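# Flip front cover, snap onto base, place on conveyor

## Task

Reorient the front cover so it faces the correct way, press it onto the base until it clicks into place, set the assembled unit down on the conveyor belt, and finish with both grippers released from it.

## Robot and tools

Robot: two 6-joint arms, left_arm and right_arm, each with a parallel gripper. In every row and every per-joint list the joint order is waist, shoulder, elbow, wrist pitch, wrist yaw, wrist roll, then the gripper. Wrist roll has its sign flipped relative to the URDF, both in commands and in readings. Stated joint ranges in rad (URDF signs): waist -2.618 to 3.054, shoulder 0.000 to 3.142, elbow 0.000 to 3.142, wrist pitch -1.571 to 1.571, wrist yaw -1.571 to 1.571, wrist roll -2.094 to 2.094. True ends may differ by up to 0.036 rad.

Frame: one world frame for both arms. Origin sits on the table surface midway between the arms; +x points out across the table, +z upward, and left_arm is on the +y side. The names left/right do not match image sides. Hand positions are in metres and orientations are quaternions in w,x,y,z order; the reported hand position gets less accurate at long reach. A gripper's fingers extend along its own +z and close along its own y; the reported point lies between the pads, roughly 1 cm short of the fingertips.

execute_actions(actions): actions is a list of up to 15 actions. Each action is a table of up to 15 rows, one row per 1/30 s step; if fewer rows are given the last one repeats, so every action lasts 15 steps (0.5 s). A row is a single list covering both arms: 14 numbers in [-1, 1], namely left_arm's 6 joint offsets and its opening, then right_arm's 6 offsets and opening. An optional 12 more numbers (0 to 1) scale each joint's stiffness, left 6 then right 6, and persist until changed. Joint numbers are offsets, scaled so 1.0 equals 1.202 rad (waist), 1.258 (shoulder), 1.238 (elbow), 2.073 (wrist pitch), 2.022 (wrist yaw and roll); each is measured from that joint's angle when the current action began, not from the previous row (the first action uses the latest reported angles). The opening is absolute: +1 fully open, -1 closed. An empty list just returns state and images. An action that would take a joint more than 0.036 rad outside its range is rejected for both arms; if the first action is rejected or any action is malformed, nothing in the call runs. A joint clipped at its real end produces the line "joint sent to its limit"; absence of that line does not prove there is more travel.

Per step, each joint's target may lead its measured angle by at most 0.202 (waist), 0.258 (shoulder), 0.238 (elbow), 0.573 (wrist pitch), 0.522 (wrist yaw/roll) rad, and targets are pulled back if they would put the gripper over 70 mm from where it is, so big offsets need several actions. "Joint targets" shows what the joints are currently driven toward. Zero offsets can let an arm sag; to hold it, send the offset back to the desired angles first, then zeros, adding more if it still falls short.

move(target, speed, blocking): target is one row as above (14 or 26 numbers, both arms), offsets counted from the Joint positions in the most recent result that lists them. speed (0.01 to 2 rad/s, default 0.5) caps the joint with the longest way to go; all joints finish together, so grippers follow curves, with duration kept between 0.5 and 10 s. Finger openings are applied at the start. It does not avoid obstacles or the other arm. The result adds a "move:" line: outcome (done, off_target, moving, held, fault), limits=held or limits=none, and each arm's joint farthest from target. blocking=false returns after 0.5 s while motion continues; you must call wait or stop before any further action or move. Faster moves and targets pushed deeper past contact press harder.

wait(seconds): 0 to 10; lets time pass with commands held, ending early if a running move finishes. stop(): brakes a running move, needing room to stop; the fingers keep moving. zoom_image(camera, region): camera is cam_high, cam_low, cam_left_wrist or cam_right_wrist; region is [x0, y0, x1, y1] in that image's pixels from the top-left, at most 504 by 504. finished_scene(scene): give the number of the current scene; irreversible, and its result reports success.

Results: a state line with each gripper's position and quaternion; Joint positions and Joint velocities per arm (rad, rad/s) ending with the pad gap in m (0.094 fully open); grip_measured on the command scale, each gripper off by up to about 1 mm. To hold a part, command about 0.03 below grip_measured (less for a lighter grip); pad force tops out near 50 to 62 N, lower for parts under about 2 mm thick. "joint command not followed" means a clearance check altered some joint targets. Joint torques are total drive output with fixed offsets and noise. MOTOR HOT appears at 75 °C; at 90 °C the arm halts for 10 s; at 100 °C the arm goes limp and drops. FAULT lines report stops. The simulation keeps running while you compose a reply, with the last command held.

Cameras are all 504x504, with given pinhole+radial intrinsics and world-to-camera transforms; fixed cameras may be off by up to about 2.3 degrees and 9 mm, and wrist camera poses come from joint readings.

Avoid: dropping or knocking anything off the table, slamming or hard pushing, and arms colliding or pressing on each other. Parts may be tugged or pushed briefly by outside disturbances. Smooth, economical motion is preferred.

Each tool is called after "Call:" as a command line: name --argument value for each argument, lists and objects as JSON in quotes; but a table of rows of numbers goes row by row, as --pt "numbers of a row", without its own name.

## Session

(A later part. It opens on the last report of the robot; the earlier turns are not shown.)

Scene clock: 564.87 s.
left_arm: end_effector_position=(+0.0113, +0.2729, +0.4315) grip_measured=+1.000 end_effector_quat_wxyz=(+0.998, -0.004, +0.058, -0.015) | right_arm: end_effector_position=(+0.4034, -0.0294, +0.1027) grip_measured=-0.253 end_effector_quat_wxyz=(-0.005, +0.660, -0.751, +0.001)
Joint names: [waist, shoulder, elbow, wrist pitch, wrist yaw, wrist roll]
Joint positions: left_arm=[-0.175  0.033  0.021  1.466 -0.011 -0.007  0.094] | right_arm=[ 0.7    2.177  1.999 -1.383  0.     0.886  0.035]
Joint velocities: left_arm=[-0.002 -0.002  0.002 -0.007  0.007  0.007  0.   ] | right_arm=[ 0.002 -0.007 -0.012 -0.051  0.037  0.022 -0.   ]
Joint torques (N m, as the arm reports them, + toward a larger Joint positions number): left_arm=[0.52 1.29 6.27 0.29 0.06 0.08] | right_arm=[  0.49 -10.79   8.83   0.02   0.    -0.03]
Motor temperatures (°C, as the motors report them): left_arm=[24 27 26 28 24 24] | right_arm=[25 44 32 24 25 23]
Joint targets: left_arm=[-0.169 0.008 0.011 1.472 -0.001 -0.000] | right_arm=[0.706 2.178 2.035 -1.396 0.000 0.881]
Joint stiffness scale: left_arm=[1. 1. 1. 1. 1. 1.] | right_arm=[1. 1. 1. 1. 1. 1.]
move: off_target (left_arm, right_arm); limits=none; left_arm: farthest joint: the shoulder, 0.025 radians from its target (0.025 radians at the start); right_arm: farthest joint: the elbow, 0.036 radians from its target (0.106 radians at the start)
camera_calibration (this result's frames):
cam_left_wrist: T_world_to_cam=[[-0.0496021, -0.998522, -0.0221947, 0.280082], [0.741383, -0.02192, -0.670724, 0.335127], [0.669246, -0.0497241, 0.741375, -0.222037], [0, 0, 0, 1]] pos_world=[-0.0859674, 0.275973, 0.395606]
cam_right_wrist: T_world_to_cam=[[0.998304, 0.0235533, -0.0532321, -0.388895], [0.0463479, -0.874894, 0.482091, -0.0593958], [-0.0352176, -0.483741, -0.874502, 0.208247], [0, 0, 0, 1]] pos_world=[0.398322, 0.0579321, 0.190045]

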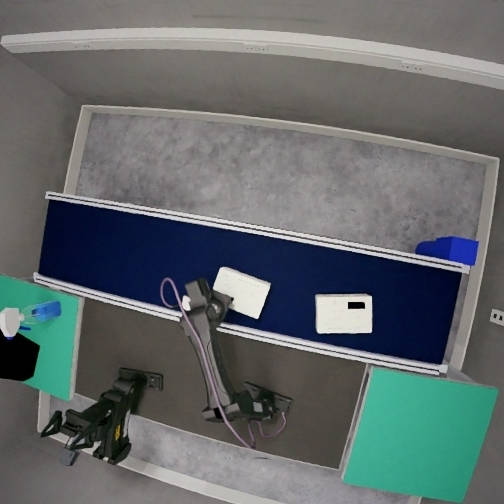

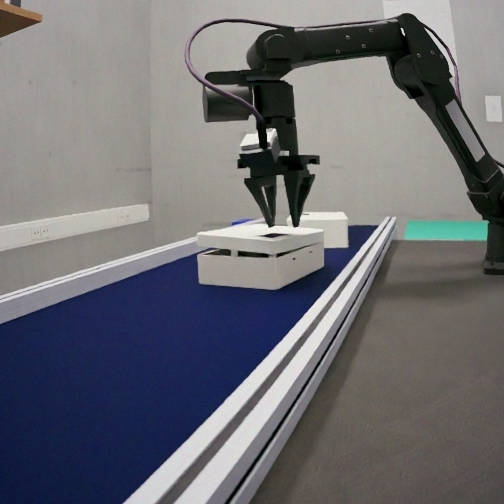

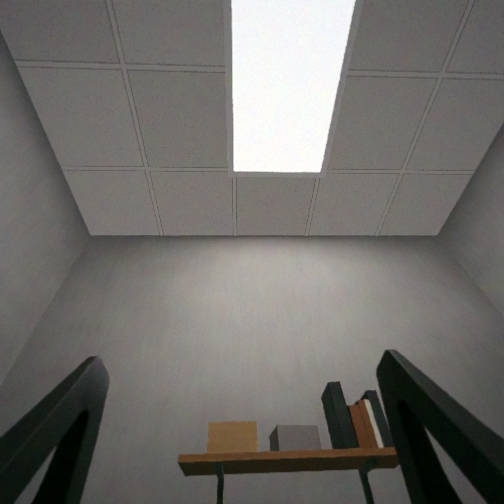

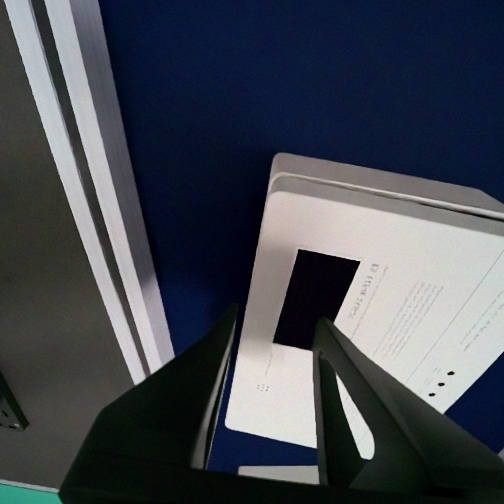

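Call:
move --target '[0.005, -0.02, -0.008, 0.003, 0.005, 0.003, 1, 0.005, -0.012, -0.068, 0.0383, 0.0, -0.0025, -0.255]' --speed 0.08

Scene clock: 575.37 s.
left_arm: end_effector_position=(+0.0113, +0.2729, +0.4315) grip_measured=+1.000 end_effector_quat_wxyz=(+0.998, -0.004, +0.058, -0.015) | right_arm: end_effector_position=(+0.4024, -0.0300, +0.0916) grip_measured=-0.253 end_effector_quat_wxyz=(-0.005, +0.660, -0.751, +0.001)
Joint names: [waist, shoulder, elbow, wrist pitch, wrist yaw, wrist roll]
Joint positions: left_arm=[-0.175  0.033  0.021  1.466 -0.011 -0.007  0.094] | right_arm=[ 0.7    2.17   1.944 -1.335  0.     0.886  0.035]
Joint velocities: left_arm=[-0.017  0.017 -0.017  0.022  0.037  0.007  0.   ] | right_arm=[-0.017  0.012 -0.012  0.007  0.007  0.095 -0.001]
Joint torques (N m, as the arm reports them, + toward a larger Joint positions number): left_arm=[0.44 1.26 6.29 0.27 0.08 0.08] | right_arm=[  0.49 -11.36   3.71   0.49   0.    -0.03]
Motor temperatures (°C, as the motors report them): left_arm=[24 27 26 28 24 24] | right_arm=[25 45 32 24 25 23]
Joint targets: left_arm=[-0.169 0.008 0.011 1.472 -0.001 -0.000] | right_arm=[0.706 2.162 1.915 -1.303 0.000 0.881]
Joint stiffness scale: left_arm=[1. 1. 1. 1. 1. 1.] | right_arm=[1. 1. 1. 1. 1. 1.]
move: off_target (left_arm, right_arm); limits=none; left_arm: farthest joint: the shoulder, 0.025 radians from its target (0.025 radians at the start); right_arm: farthest joint: the wrist pitch, 0.031 radians from its target (0.080 radians at the start)
camera_calibration (this result's frames):
cam_left_wrist: T_world_to_cam=[[-0.0496021, -0.998522, -0.0221947, 0.280082], [0.741383, -0.02192, -0.670724, 0.335127], [0.669246, -0.0497241, 0.741375, -0.222037], [0, 0, 0, 1]] pos_world=[-0.0859674, 0.275973, 0.395606]
cam_right_wrist: T_world_to_cam=[[0.998296, 0.0231619, -0.0535622, -0.388425], [0.0461714, -0.874817, 0.482249, -0.0544833], [-0.0356873, -0.4839, -0.874395, 0.198347], [0, 0, 0, 1]] pos_world=[0.397357, 0.0573139, 0.178903]

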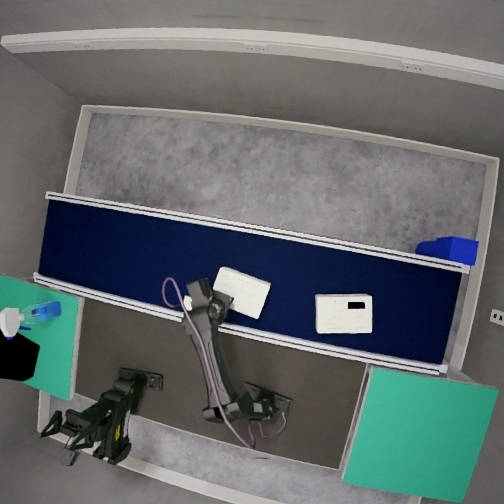

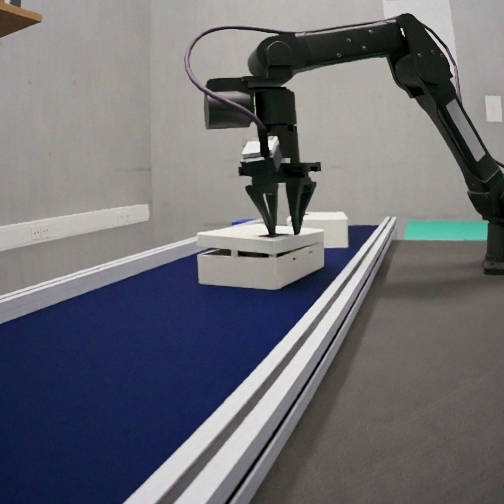

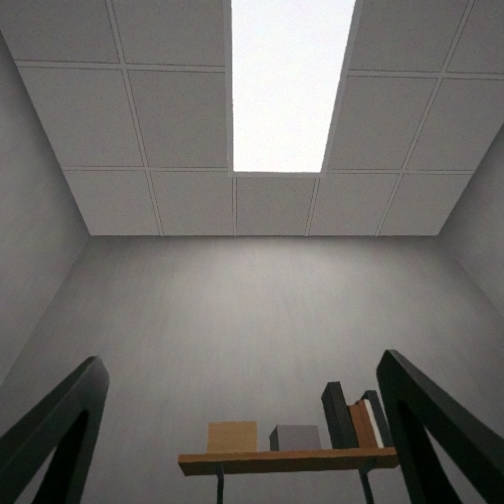

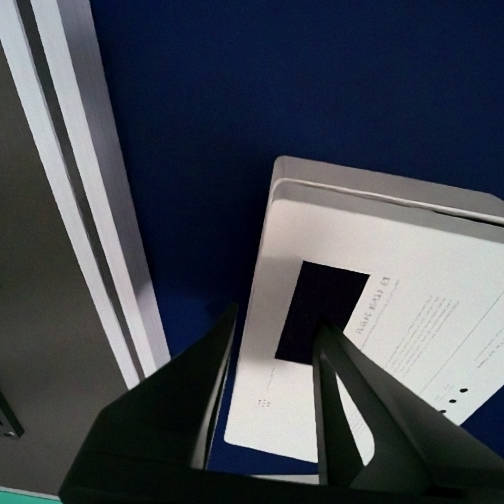

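Call:
execute_actions --actions '[]'

Scene clock: 611.57 s.
left_arm: end_effector_position=(+0.0113, +0.2729, +0.4315) grip_measured=+1.000 end_effector_quat_wxyz=(+0.998, -0.004, +0.058, -0.015) | right_arm: end_effector_position=(+0.4024, -0.0300, +0.0916) grip_measured=-0.253 end_effector_quat_wxyz=(-0.005, +0.660, -0.751, +0.001)
Joint names: [waist, shoulder, elbow, wrist pitch, wrist yaw, wrist roll]
Joint positions: left_arm=[-0.175  0.033  0.021  1.466 -0.011 -0.007  0.094] | right_arm=[ 0.7    2.17   1.944 -1.335  0.     0.886  0.035]
Joint velocities: left_arm=[ 0.012 -0.017 -0.007  0.037  0.037  0.051  0.   ] | right_arm=[-0.017 -0.007  0.007  0.037  0.022  0.022  0.   ]
Joint torques (N m, as the arm reports them, + toward a larger Joint positions number): left_arm=[0.39 1.25 6.22 0.27 0.08 0.08] | right_arm=[  0.51 -11.36   3.7    0.5    0.01  -0.04]
Motor temperatures (°C, as the motors report them): left_arm=[24 27 26 27 24 24] | right_arm=[25 47 29 24 25 23]
Joint targets: left_arm=[-0.169 0.008 0.011 1.472 -0.001 -0.000] | right_arm=[0.706 2.162 1.915 -1.303 0.000 0.881]
Joint stiffness scale: left_arm=[1. 1. 1. 1. 1. 1.] | right_arm=[1. 1. 1. 1. 1. 1.]
camera_calibration (this result's frames):
cam_left_wrist: T_world_to_cam=[[-0.0496021, -0.998522, -0.0221947, 0.280082], [0.741383, -0.02192, -0.670724, 0.335127], [0.669246, -0.0497241, 0.741375, -0.222037], [0, 0, 0, 1]] pos_world=[-0.0859674, 0.275973, 0.395606]
cam_right_wrist: T_world_to_cam=[[0.998296, 0.0231619, -0.0535622, -0.388425], [0.0461714, -0.874817, 0.482249, -0.0544833], [-0.0356873, -0.4839, -0.874395, 0.198347], [0, 0, 0, 1]] pos_world=[0.397357, 0.0573139, 0.178903]

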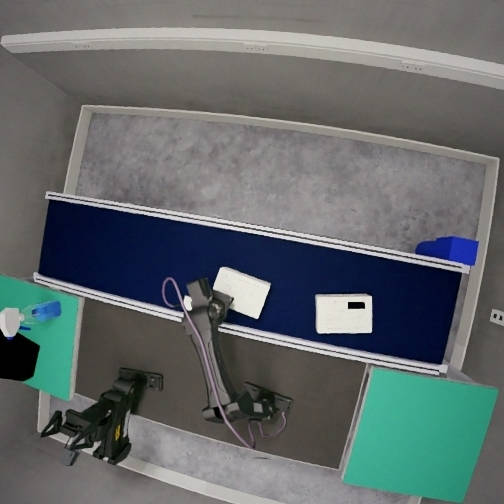

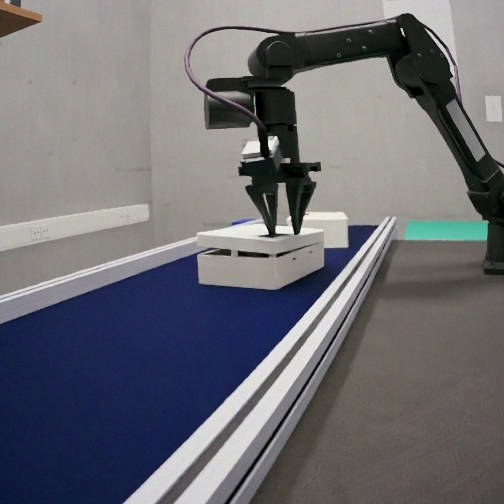

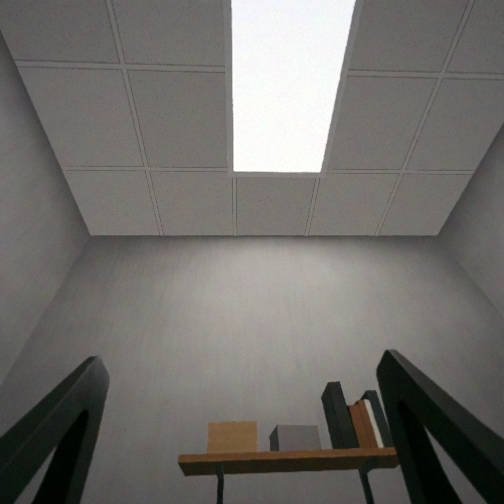

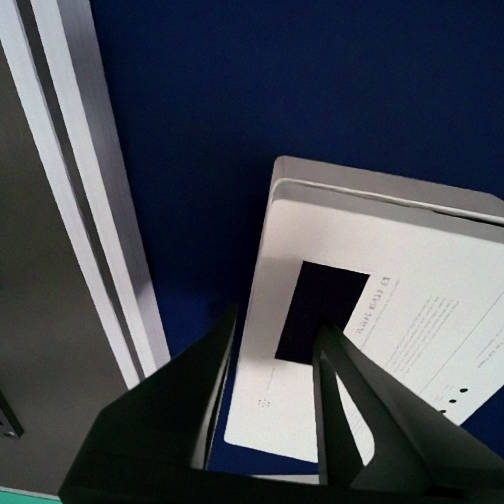

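Call:
move --target '[0.005,-0.02,-0.008,0.003,0.005,0.003,1, 0.0,-0.06,0.06,-0.06,0,0,-0.25]' --speed 0.4

Scene clock: 617.17 s.
left_arm: end_effector_position=(+0.0113, +0.2729, +0.4315) grip_measured=+1.000 end_effector_quat_wxyz=(+0.998, -0.004, +0.058, -0.015) | right_arm: end_effector_position=(+0.3879, -0.0390, +0.1241) grip_measured=-0.252 end_effector_quat_wxyz=(+0.002, +0.660, -0.751, -0.000)
Joint names: [waist, shoulder, elbow, wrist pitch, wrist yaw, wrist roll]
Joint positions: left_arm=[-0.175  0.033  0.021  1.466 -0.011 -0.007  0.094] | right_arm=[ 0.7    2.115  1.987 -1.446  0.     0.886  0.035]
Joint velocities: left_arm=[ 0.007 -0.007 -0.017 -0.007 -0.007  0.007  0.   ] | right_arm=[ 0.002  0.002 -0.017 -0.037 -0.051 -0.037 -0.   ]
Joint torques (N m, as the arm reports them, + toward a larger Joint positions number): left_arm=[0.47 1.22 6.21 0.28 0.07 0.08] | right_arm=[ -0.02 -11.82   8.31  -0.02   0.     0.02]
Motor temperatures (°C, as the motors report them): left_arm=[24 27 26 27 24 24] | right_arm=[25 47 29 24 25 23]
Joint targets: left_arm=[-0.169 0.008 0.011 1.472 -0.001 -0.000] | right_arm=[0.700 2.095 2.018 -1.459 0.000 0.886]
Joint stiffness scale: left_arm=[1. 1. 1. 1. 1. 1.] | right_arm=[1. 1. 1. 1. 1. 1.]
move: off_target (left_arm, right_arm); limits=none; left_arm: farthest joint: the shoulder, 0.025 radians from its target (0.025 radians at the start); right_arm: farthest joint: the elbow, 0.031 radians from its target (0.075 radians at the start)
camera_calibration (this result's frames):
cam_left_wrist: T_world_to_cam=[[-0.0496021, -0.998522, -0.0221947, 0.280082], [0.741383, -0.02192, -0.670724, 0.335127], [0.669246, -0.0497241, 0.741375, -0.222037], [0, 0, 0, 1]] pos_world=[-0.0859674, 0.275973, 0.395606]
cam_right_wrist: T_world_to_cam=[[0.997623, 0.0227443, -0.065045, -0.370336], [0.0516739, -0.871401, 0.487842, -0.0800586], [-0.0455847, -0.490043, -0.870505, 0.225023], [0, 0, 0, 1]] pos_world=[0.383851, 0.0489308, 0.210851]

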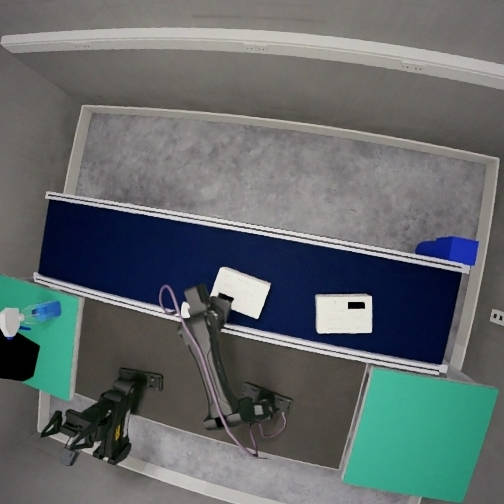

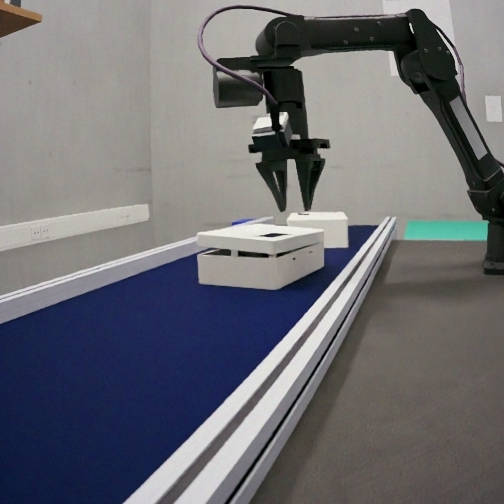

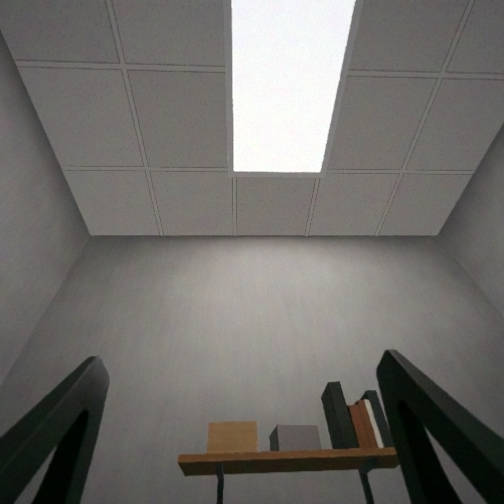

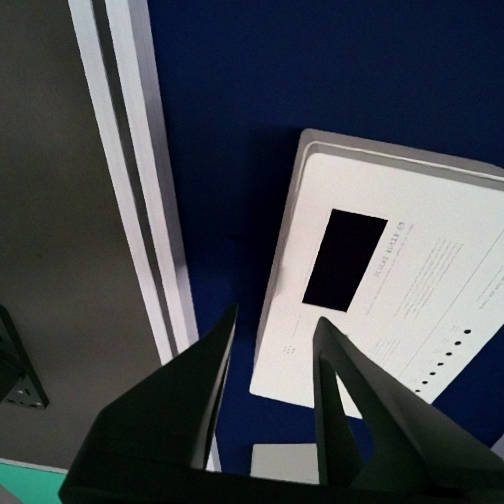

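Call:
zoom_image --camera "cam_low" --region '[180, 200, 360, 300]'

Call:
zoom_image --camera "cam_high" --region '[170, 240, 400, 360]'

Region (180, 200, 360, 300) of cam_low's 504x504 image, scaled by 2.800, with more detail than that image has.

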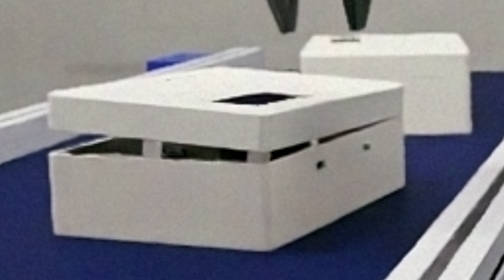

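Region (170, 240, 400, 360) of cam_high's 504x504 image, scaled by 2.191, with more detail than that image has; it fills the top 263 rows of this view, and the rest is white.

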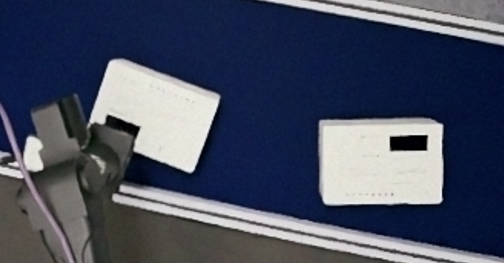

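Call:
move --target '[-0.012,0.954,0.63,-0.154,0.381,-0.386,1, -0.125,-0.648,-0.53,0.408,0,-0.438,-0.25]' --speed 0.9

Scene clock: 739.37 s.
left_arm: end_effector_position=(+0.3095, +0.1353, +0.4335) grip_measured=+1.000 end_effector_quat_wxyz=(+0.838, +0.468, +0.233, +0.156) | right_arm: end_effector_position=(+0.4123, -0.0916, +0.3019) grip_measured=-0.252 end_effector_quat_wxyz=(+0.459, -0.184, +0.864, +0.094)
Joint names: [waist, shoulder, elbow, wrist pitch, wrist yaw, wrist roll]
Joint positions: left_arm=[-0.18   1.237  0.759  1.152  0.76  -0.79   0.094] | right_arm=[ 0.557  1.32   1.348 -0.624  0.     0.007  0.035]
Joint velocities: left_arm=[-0.007 -0.012 -0.022 -0.037 -0.007 -0.022  0.   ] | right_arm=[ 0.012  0.002  0.002  0.022 -0.037 -0.007 -0.   ]
Joint torques (N m, as the arm reports them, + toward a larger Joint positions number): left_arm=[-0.84 -4.17 11.61  1.41 -0.29  0.08] | right_arm=[-0.67 -5.91  5.68  1.93  0.   -0.04]
Motor temperatures (°C, as the motors report them): left_arm=[24 26 26 26 24 24] | right_arm=[25 51 33 24 25 23]
Joint targets: left_arm=[-0.190 1.233 0.801 1.147 0.759 -0.787] | right_arm=[0.550 1.300 1.331 -0.600 0.000 0.000]
Joint stiffness scale: left_arm=[1. 1. 1. 1. 1. 1.] | right_arm=[1. 1. 1. 1. 1. 1.]
move: off_target (left_arm, right_arm); limits=none; left_arm: farthest joint: the elbow, 0.042 radians from its target (0.780 radians at the start); right_arm: farthest joint: the wrist pitch, 0.024 radians from its target (0.846 radians at the start)
camera_calibration (this result's frames):
cam_left_wrist: T_world_to_cam=[[0.0111323, -0.495219, -0.868697, 0.437613], [0.374633, 0.80754, -0.455554, 0.0203183], [0.927106, -0.320372, 0.194515, -0.236074], [0, 0, 0, 1]] pos_world=[0.206383, 0.124675, 0.435329]
cam_right_wrist: T_world_to_cam=[[0.52331, -0.846623, 0.0968284, -0.314821], [-0.741741, -0.508497, -0.437322, 0.425844], [0.419484, 0.157033, -0.894077, 0.22978], [0, 0, 0, 1]] pos_world=[0.384226, -0.0860772, 0.422156]

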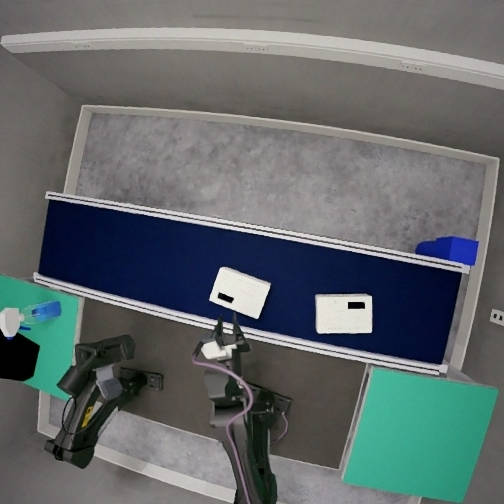

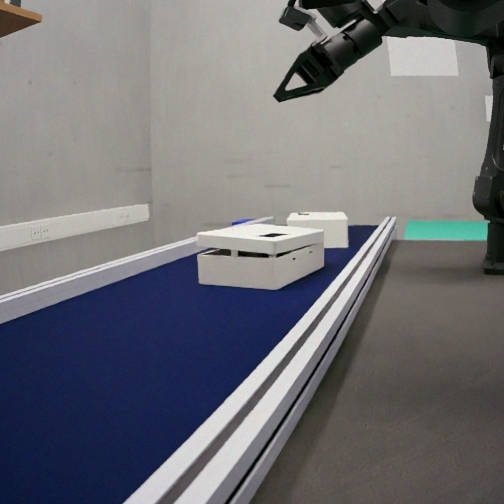

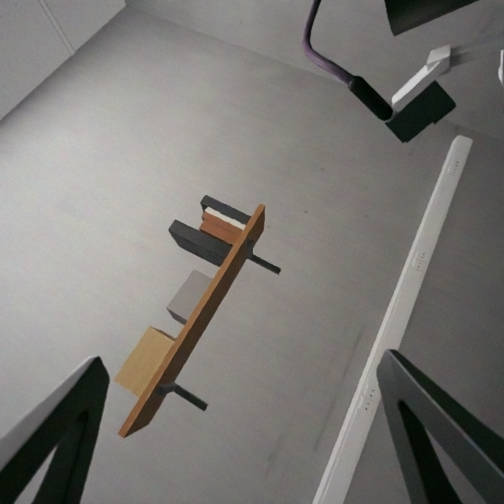

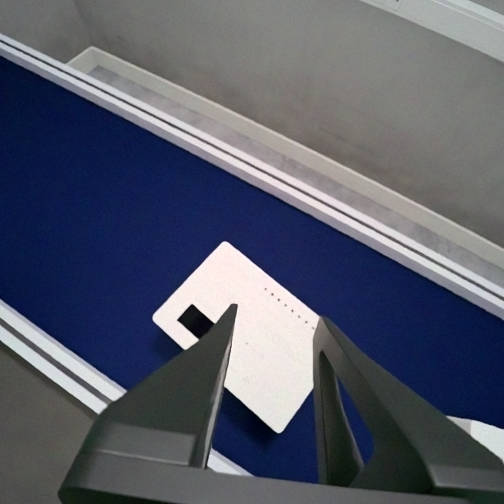

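Call:
move --target '[-0.012,0.909,0.664,-0.159,0.384,-0.389,-0.36, -0.005,-0.015,-0.012,0.01,0,0,1]' --speed 0.9

Scene clock: 751.03 s.
left_arm: end_effector_position=(+0.4712, +0.0706, +0.1533) grip_measured=-0.358 end_effector_quat_wxyz=(+0.707, +0.707, -0.002, +0.002) | right_arm: end_effector_position=(+0.4123, -0.0916, +0.3019) grip_measured=+1.000 end_effector_quat_wxyz=(+0.459, -0.184, +0.864, +0.094)
Joint names: [waist, shoulder, elbow, wrist pitch, wrist yaw, wrist roll]
Joint positions: left_arm=[-0.186  2.396  1.548  0.842  1.524 -1.581  0.03 ] | right_arm=[ 0.557  1.32   1.348 -0.624  0.     0.006  0.094]
Joint velocities: left_arm=[ 0.002  0.017 -0.002  0.022 -0.022 -0.081  0.001] | right_arm=[0.012 0.002 0.012 0.066 0.007 0.022 0.   ]
Joint torques (N m, as the arm reports them, + toward a larger Joint positions number): left_arm=[ -0.79 -13.    10.22   1.31   0.1    0.08] | right_arm=[-0.57 -5.86  5.9   1.91  0.    0.03]
Motor temperatures (°C, as the motors report them): left_arm=[24 27 28 27 24 24] | right_arm=[25 47 32 26 25 23]
Joint targets: left_arm=[-0.194 2.380 1.581 0.823 1.536 -1.577] | right_arm=[0.551 1.301 1.333 -0.604 0.000 0.007]
Joint stiffness scale: left_arm=[1. 1. 1. 1. 1. 1.] | right_arm=[1. 1. 1. 1. 1. 1.]
move: off_target (left_arm, right_arm); limits=none; left_arm: farthest joint: the elbow, 0.033 radians from its target (0.822 radians at the start); right_arm: farthest joint: the wrist pitch, 0.021 radians from its target (0.021 radians at the start)
camera_calibration (this result's frames):
cam_left_wrist: T_world_to_cam=[[-0.011888, 0.0351892, -0.99931, 0.153765], [0.814638, 0.57987, 0.0107282, -0.378368], [0.579847, -0.813949, -0.03556, -0.118469], [0, 0, 0, 1]] pos_world=[0.378755, 0.117566, 0.153505]
cam_right_wrist: T_world_to_cam=[[0.522972, -0.846903, 0.0962059, -0.314519], [-0.742069, -0.507927, -0.437429, 0.426064], [0.419325, 0.157372, -0.894092, 0.229881], [0, 0, 0, 1]] pos_world=[0.384259, -0.0861347, 0.422166]

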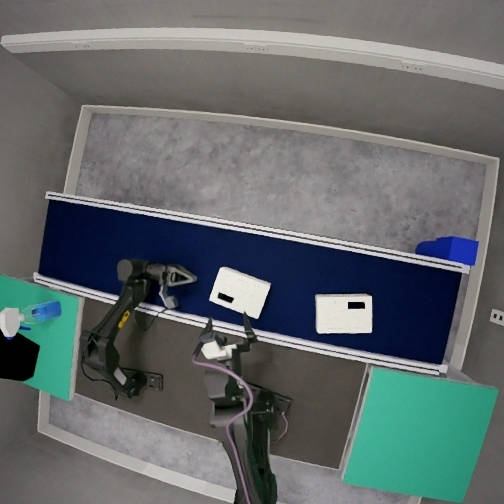

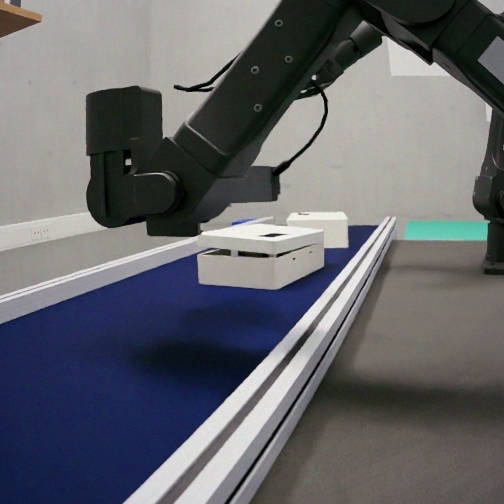

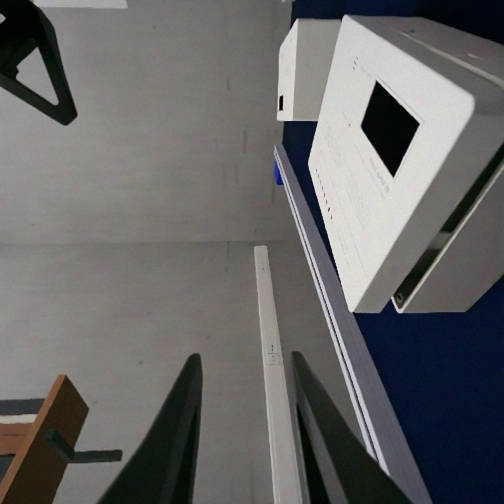

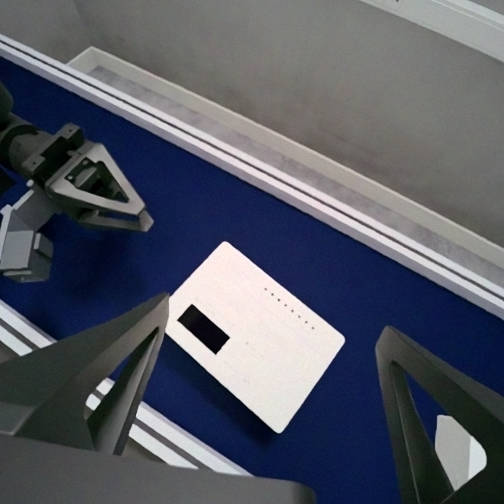

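Call:
zoom_image --camera "cam_low" --region '[70, 70, 350, 310]'

Call:
zoom_image --camera "cam_left_wrist" --region '[300, 0, 504, 330]'

Region (70, 70, 350, 310) of cam_low's 504x504 image, scaled by 1.800, with more detail than that image has; it fills the top 432 rows of this view, and the rest is white.

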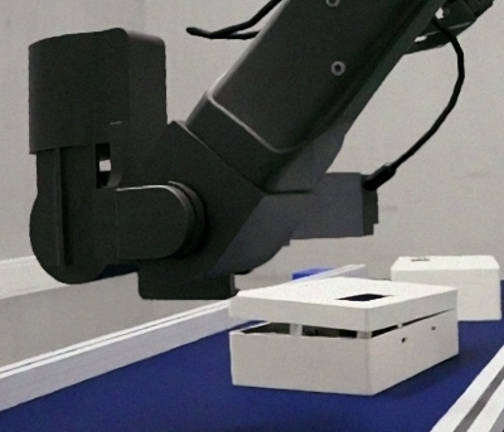

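Region (300, 0, 504, 330) of cam_left_wrist's 504x504 image, scaled by 1.527, with more detail than that image has; it fills the left 312 columns of this view, and the rest is white.

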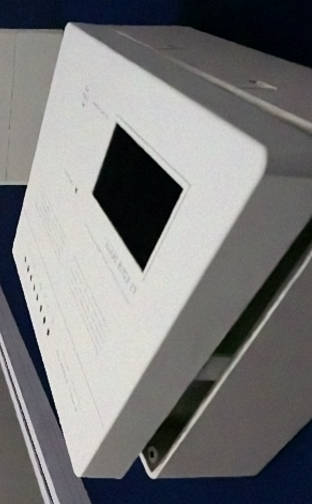

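Call:
move --target '[-0.019,0.025,-0.18,0.138,0.006,0.008,-0.36, -0.005,-0.015,-0.012,0.01,0,0,1]' --speed 0.4

Scene clock: 838.13 s.
left_arm: end_effector_position=(+0.4336, +0.0647, +0.1083) grip_measured=-0.358 end_effector_quat_wxyz=(+0.708, +0.706, -0.029, +0.015) | right_arm: end_effector_position=(+0.4123, -0.0916, +0.3019) grip_measured=+1.000 end_effector_quat_wxyz=(+0.459, -0.184, +0.864, +0.094)
Joint names: [waist, shoulder, elbow, wrist pitch, wrist yaw, wrist roll]
Joint positions: left_arm=[-0.202  2.425  1.345  1.131  1.527 -1.583  0.03 ] | right_arm=[ 0.557  1.32   1.348 -0.624  0.     0.006  0.094]
Joint velocities: left_arm=[-0.012 -0.007  0.002  0.007 -0.007 -0.051 -0.   ] | right_arm=[-0.002 -0.007 -0.017  0.037 -0.022  0.066  0.   ]
Joint torques (N m, as the arm reports them, + toward a larger Joint positions number): left_arm=[ -0.61 -11.26   5.04   1.44   0.05   0.21] | right_arm=[-0.57 -5.86  5.9   1.91  0.    0.01]
Motor temperatures (°C, as the motors report them): left_arm=[24 40 29 28 24 24] | right_arm=[25 41 31 32 25 23]
Joint targets: left_arm=[-0.209 2.427 1.325 1.128 1.536 -1.565] | right_arm=[0.551 1.301 1.333 -0.603 0.000 0.006]
Joint stiffness scale: left_arm=[1. 1. 1. 1. 1. 1.] | right_arm=[1. 1. 1. 1. 1. 1.]
move: off_target (right_arm); limits=none; left_arm: farthest joint: the elbow, 0.020 radians from its target (0.223 radians at the start); right_arm: farthest joint: the wrist pitch, 0.021 radians from its target (0.021 radians at the start)
camera_calibration (this result's frames):
cam_left_wrist: T_world_to_cam=[[0.0466314, 0.0317892, -0.998406, 0.0833445], [0.824036, 0.56372, 0.0564361, -0.35184], [0.564616, -0.825354, 0.0000916352, -0.0995745], [0, 0, 0, 1]] pos_world=[0.342264, 0.113506, 0.103077]
cam_right_wrist: T_world_to_cam=[[0.522972, -0.846903, 0.0962059, -0.314519], [-0.742069, -0.507927, -0.437429, 0.426064], [0.419325, 0.157372, -0.894092, 0.229881], [0, 0, 0, 1]] pos_world=[0.384259, -0.0861347, 0.422166]

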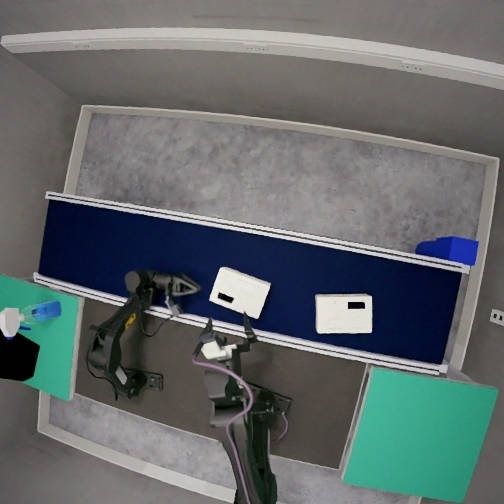

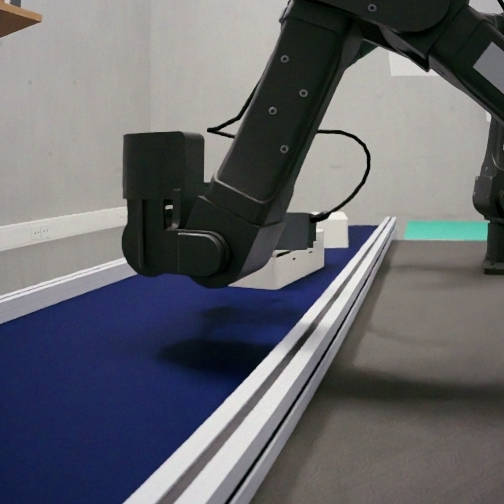

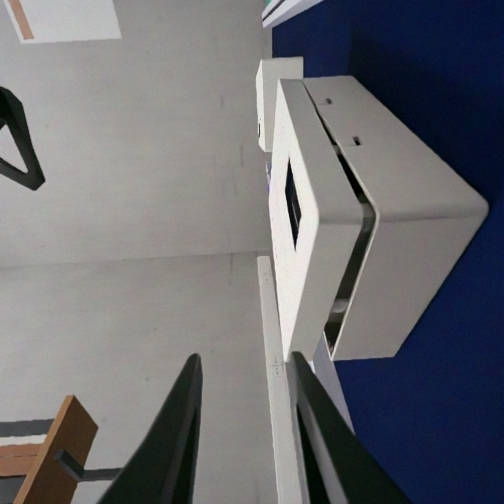

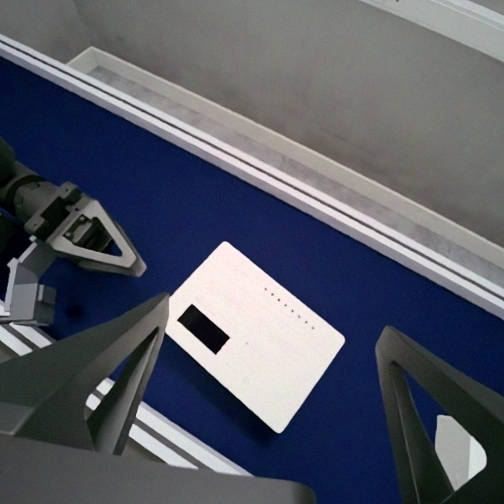

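Call:
zoom_image --camera "cam_left_wrist" --region '[240, 60, 504, 380]'

Region (240, 60, 504, 380) of cam_left_wrist's 504x504 image, scaled by 1.575, with more detail than that image has; it fills the left 416 columns of this view, and the rest is white.

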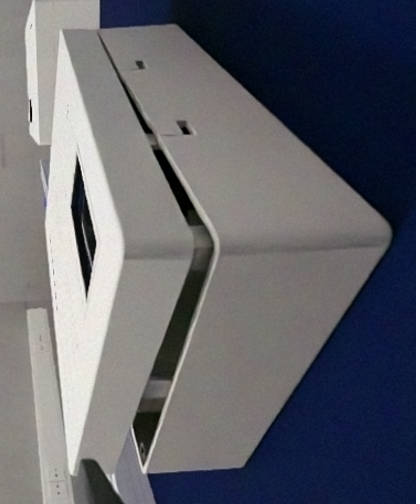

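Call:
move --target '[-0.037,0.163,0.292,-0.059,-0.017,0,-0.447, -0.005,-0.015,-0.012,0.01,0,0,1]' --speed 0.3

Scene clock: 902.57 s.
left_arm: end_effector_position=(+0.4821, +0.0428, +0.0914) grip_measured=-0.445 end_effector_quat_wxyz=(+0.709, +0.704, -0.048, +0.022) | right_arm: end_effector_position=(+0.4123, -0.0916, +0.3019) grip_measured=+1.000 end_effector_quat_wxyz=(+0.459, -0.184, +0.864, +0.094)
Joint names: [waist, shoulder, elbow, wrist pitch, wrist yaw, wrist roll]
Joint positions: left_arm=[-0.239  2.624  1.672  1.034  1.506 -1.588  0.026] | right_arm=[ 0.557  1.32   1.348 -0.624  0.     0.006  0.094]
Joint velocities: left_arm=[-0.017  0.002 -0.002 -0.007 -0.022 -0.022 -0.   ] | right_arm=[-0.002 -0.012 -0.007 -0.007 -0.022  0.007  0.   ]
Joint torques (N m, as the arm reports them, + toward a larger Joint positions number): left_arm=[ -0.6  -12.3    9.74   1.26  -0.19   0.06] | right_arm=[-0.57 -5.86  5.9   1.91  0.    0.02]
Motor temperatures (°C, as the motors report them): left_arm=[24 39 26 29 24 24] | right_arm=[25 40 31 34 25 23]
Joint targets: left_arm=[-0.246 2.630 1.706 1.008 1.493 -1.582] | right_arm=[0.551 1.301 1.333 -0.603 0.000 0.006]
Joint stiffness scale: left_arm=[1. 1. 1. 1. 1. 1.] | right_arm=[1. 1. 1. 1. 1. 1.]
move: off_target (left_arm, right_arm); limits=none; left_arm: farthest joint: the elbow, 0.034 radians from its target (0.362 radians at the start); right_arm: farthest joint: the wrist pitch, 0.021 radians from its target (0.021 radians at the start)
camera_calibration (this result's frames):
cam_left_wrist: T_world_to_cam=[[0.0833934, 0.0266626, -0.99616, 0.0471577], [0.830207, 0.551052, 0.0842498, -0.383432], [0.551182, -0.834045, 0.0238187, -0.140333], [0, 0, 0, 1]] pos_world=[0.391744, 0.0929893, 0.0826233]
cam_right_wrist: T_world_to_cam=[[0.522972, -0.846903, 0.0962059, -0.314519], [-0.742069, -0.507927, -0.437429, 0.426064], [0.419325, 0.157372, -0.894092, 0.229881], [0, 0, 0, 1]] pos_world=[0.384259, -0.0861347, 0.422166]

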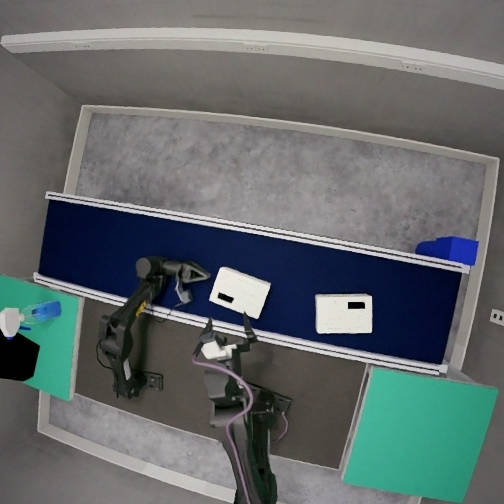

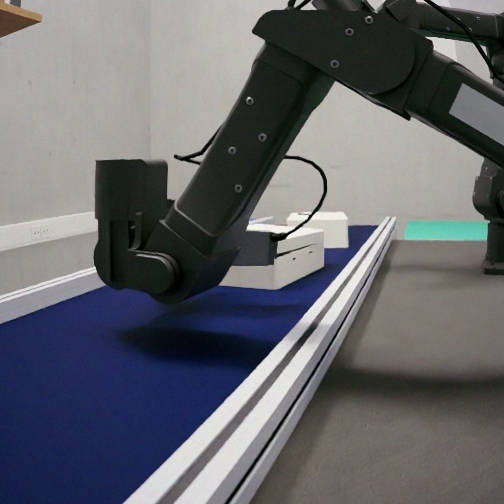

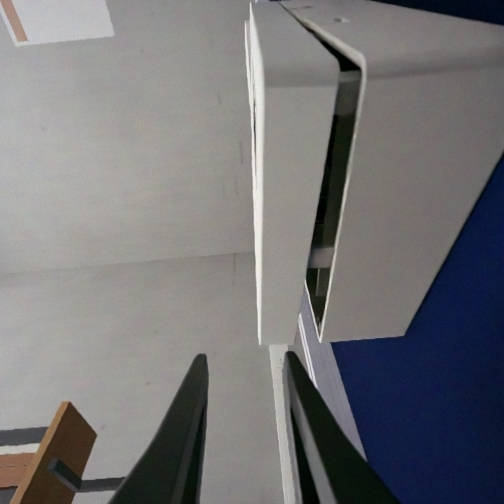

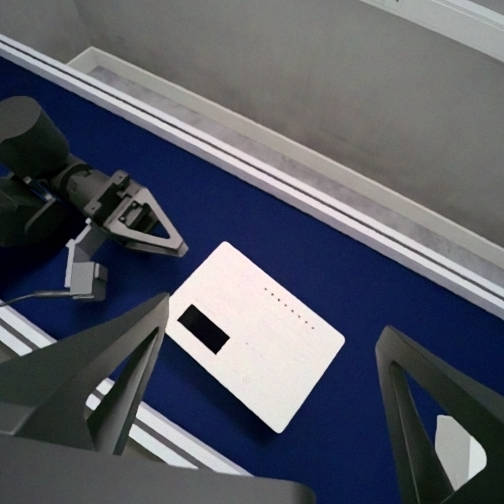

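Call:
zoom_image --camera "cam_left_wrist" --region '[180, 200, 430, 400]'

Region (180, 200, 430, 400) of cam_left_wrist's 504x504 image, scaled by 2.016, with more detail than that image has; it fills the top 403 rows of this view, and the rest is white.

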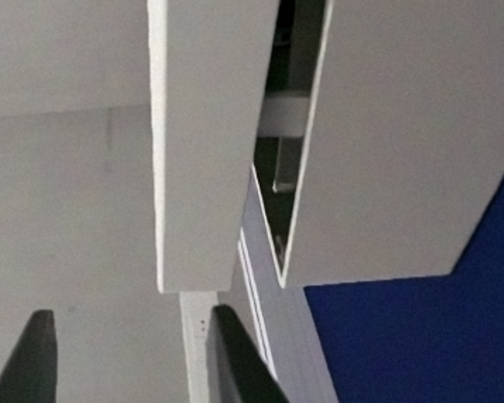

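Call:
move --target '[-0.006,0.030,0.031,-0.0135,0,0,-0.447, -0.005,-0.015,-0.012,0.01,0,0,1]' --speed 0.1

Scene clock: 965.07 s.
left_arm: end_effector_position=(+0.4808, +0.0430, +0.0726) grip_measured=-0.445 end_effector_quat_wxyz=(+0.708, +0.705, -0.035, +0.009) | right_arm: end_effector_position=(+0.4123, -0.0916, +0.3019) grip_measured=+1.000 end_effector_quat_wxyz=(+0.459, -0.184, +0.864, +0.094)
Joint names: [waist, shoulder, elbow, wrist pitch, wrist yaw, wrist roll]
Joint positions: left_arm=[-0.239  2.66   1.672  1.029  1.506 -1.593  0.026] | right_arm=[ 0.557  1.32   1.348 -0.624  0.     0.006  0.094]
Joint velocities: left_arm=[-0.007 -0.007 -0.017  0.022  0.066  0.037 -0.   ] | right_arm=[ 0.017 -0.012 -0.022 -0.022 -0.051 -0.051  0.   ]
Joint torques (N m, as the arm reports them, + toward a larger Joint positions number): left_arm=[ -0.64 -12.84  10.01   1.31  -0.05   0.08] | right_arm=[-0.57 -5.85  5.9   1.91  0.    0.02]
Motor temperatures (°C, as the motors report them): left_arm=[24 43 29 29 24 24] | right_arm=[25 39 31 36 25 23]
Joint targets: left_arm=[-0.246 2.661 1.710 1.006 1.507 -1.588] | right_arm=[0.551 1.301 1.333 -0.603 0.000 0.006]
Joint stiffness scale: left_arm=[1. 1. 1. 1. 1. 1.] | right_arm=[1. 1. 1. 1. 1. 1.]
move: off_target (left_arm, right_arm); limits=none; left_arm: farthest joint: the elbow, 0.038 radians from its target (0.038 radians at the start); right_arm: farthest joint: the wrist pitch, 0.021 radians from its target (0.021 radians at the start)
camera_calibration (this result's frames):
cam_left_wrist: T_world_to_cam=[[0.0470724, 0.0306555, -0.998421, 0.0459919], [0.832752, 0.550788, 0.056173, -0.380003], [0.551641, -0.834082, 0.000398515, -0.137569], [0, 0, 0, 1]] pos_world=[0.390172, 0.0931476, 0.06732]
cam_right_wrist: T_world_to_cam=[[0.522972, -0.846903, 0.0962059, -0.314519], [-0.742069, -0.507927, -0.437429, 0.426064], [0.419325, 0.157372, -0.894092, 0.229881], [0, 0, 0, 1]] pos_world=[0.384259, -0.0861347, 0.422166]

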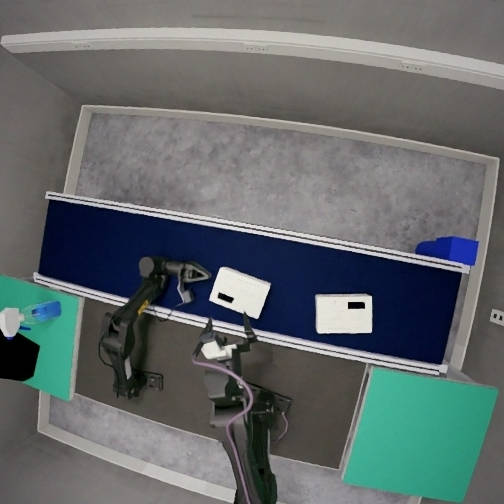

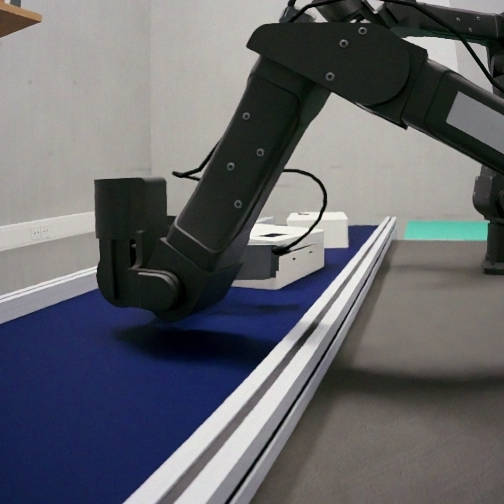

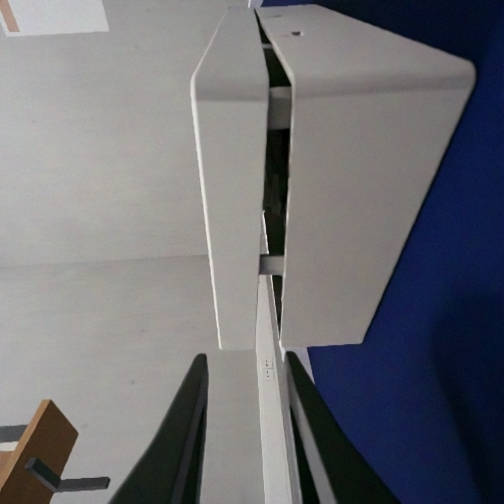

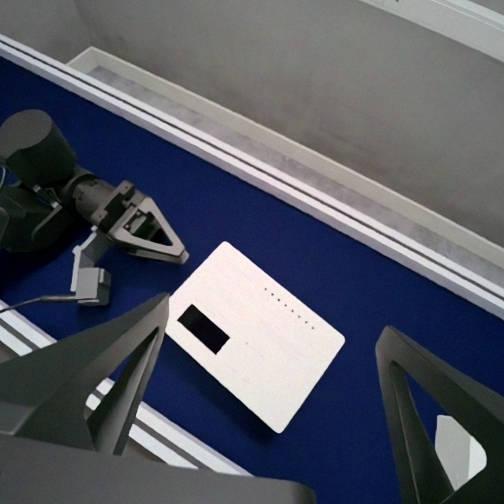

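Call:
zoom_image --camera "cam_left_wrist" --region '[190, 220, 350, 380]'

Call:
zoom_image --camera "cam_right_wrist" --region '[100, 170, 300, 330]'

Region (190, 220, 350, 380) of cam_left_wrist's 504x504 image, scaled by 3.150, with more detail than that image has.

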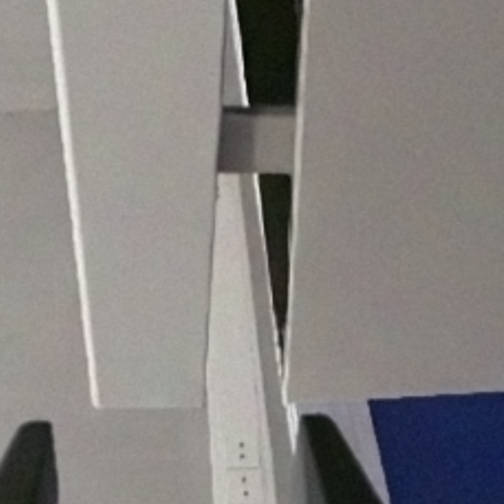

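Region (100, 170, 300, 330) of cam_right_wrist's 504x504 image, scaled by 2.520, with more detail than that image has; it fills the top 403 rows of this view, and the rest is white.

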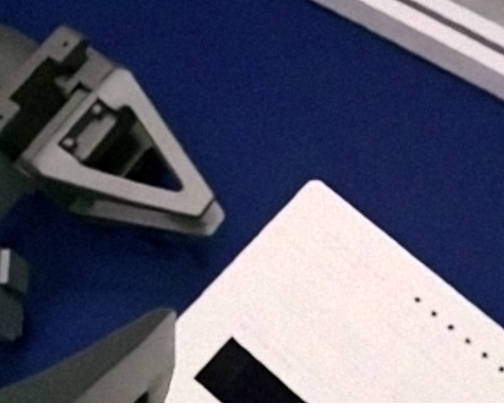

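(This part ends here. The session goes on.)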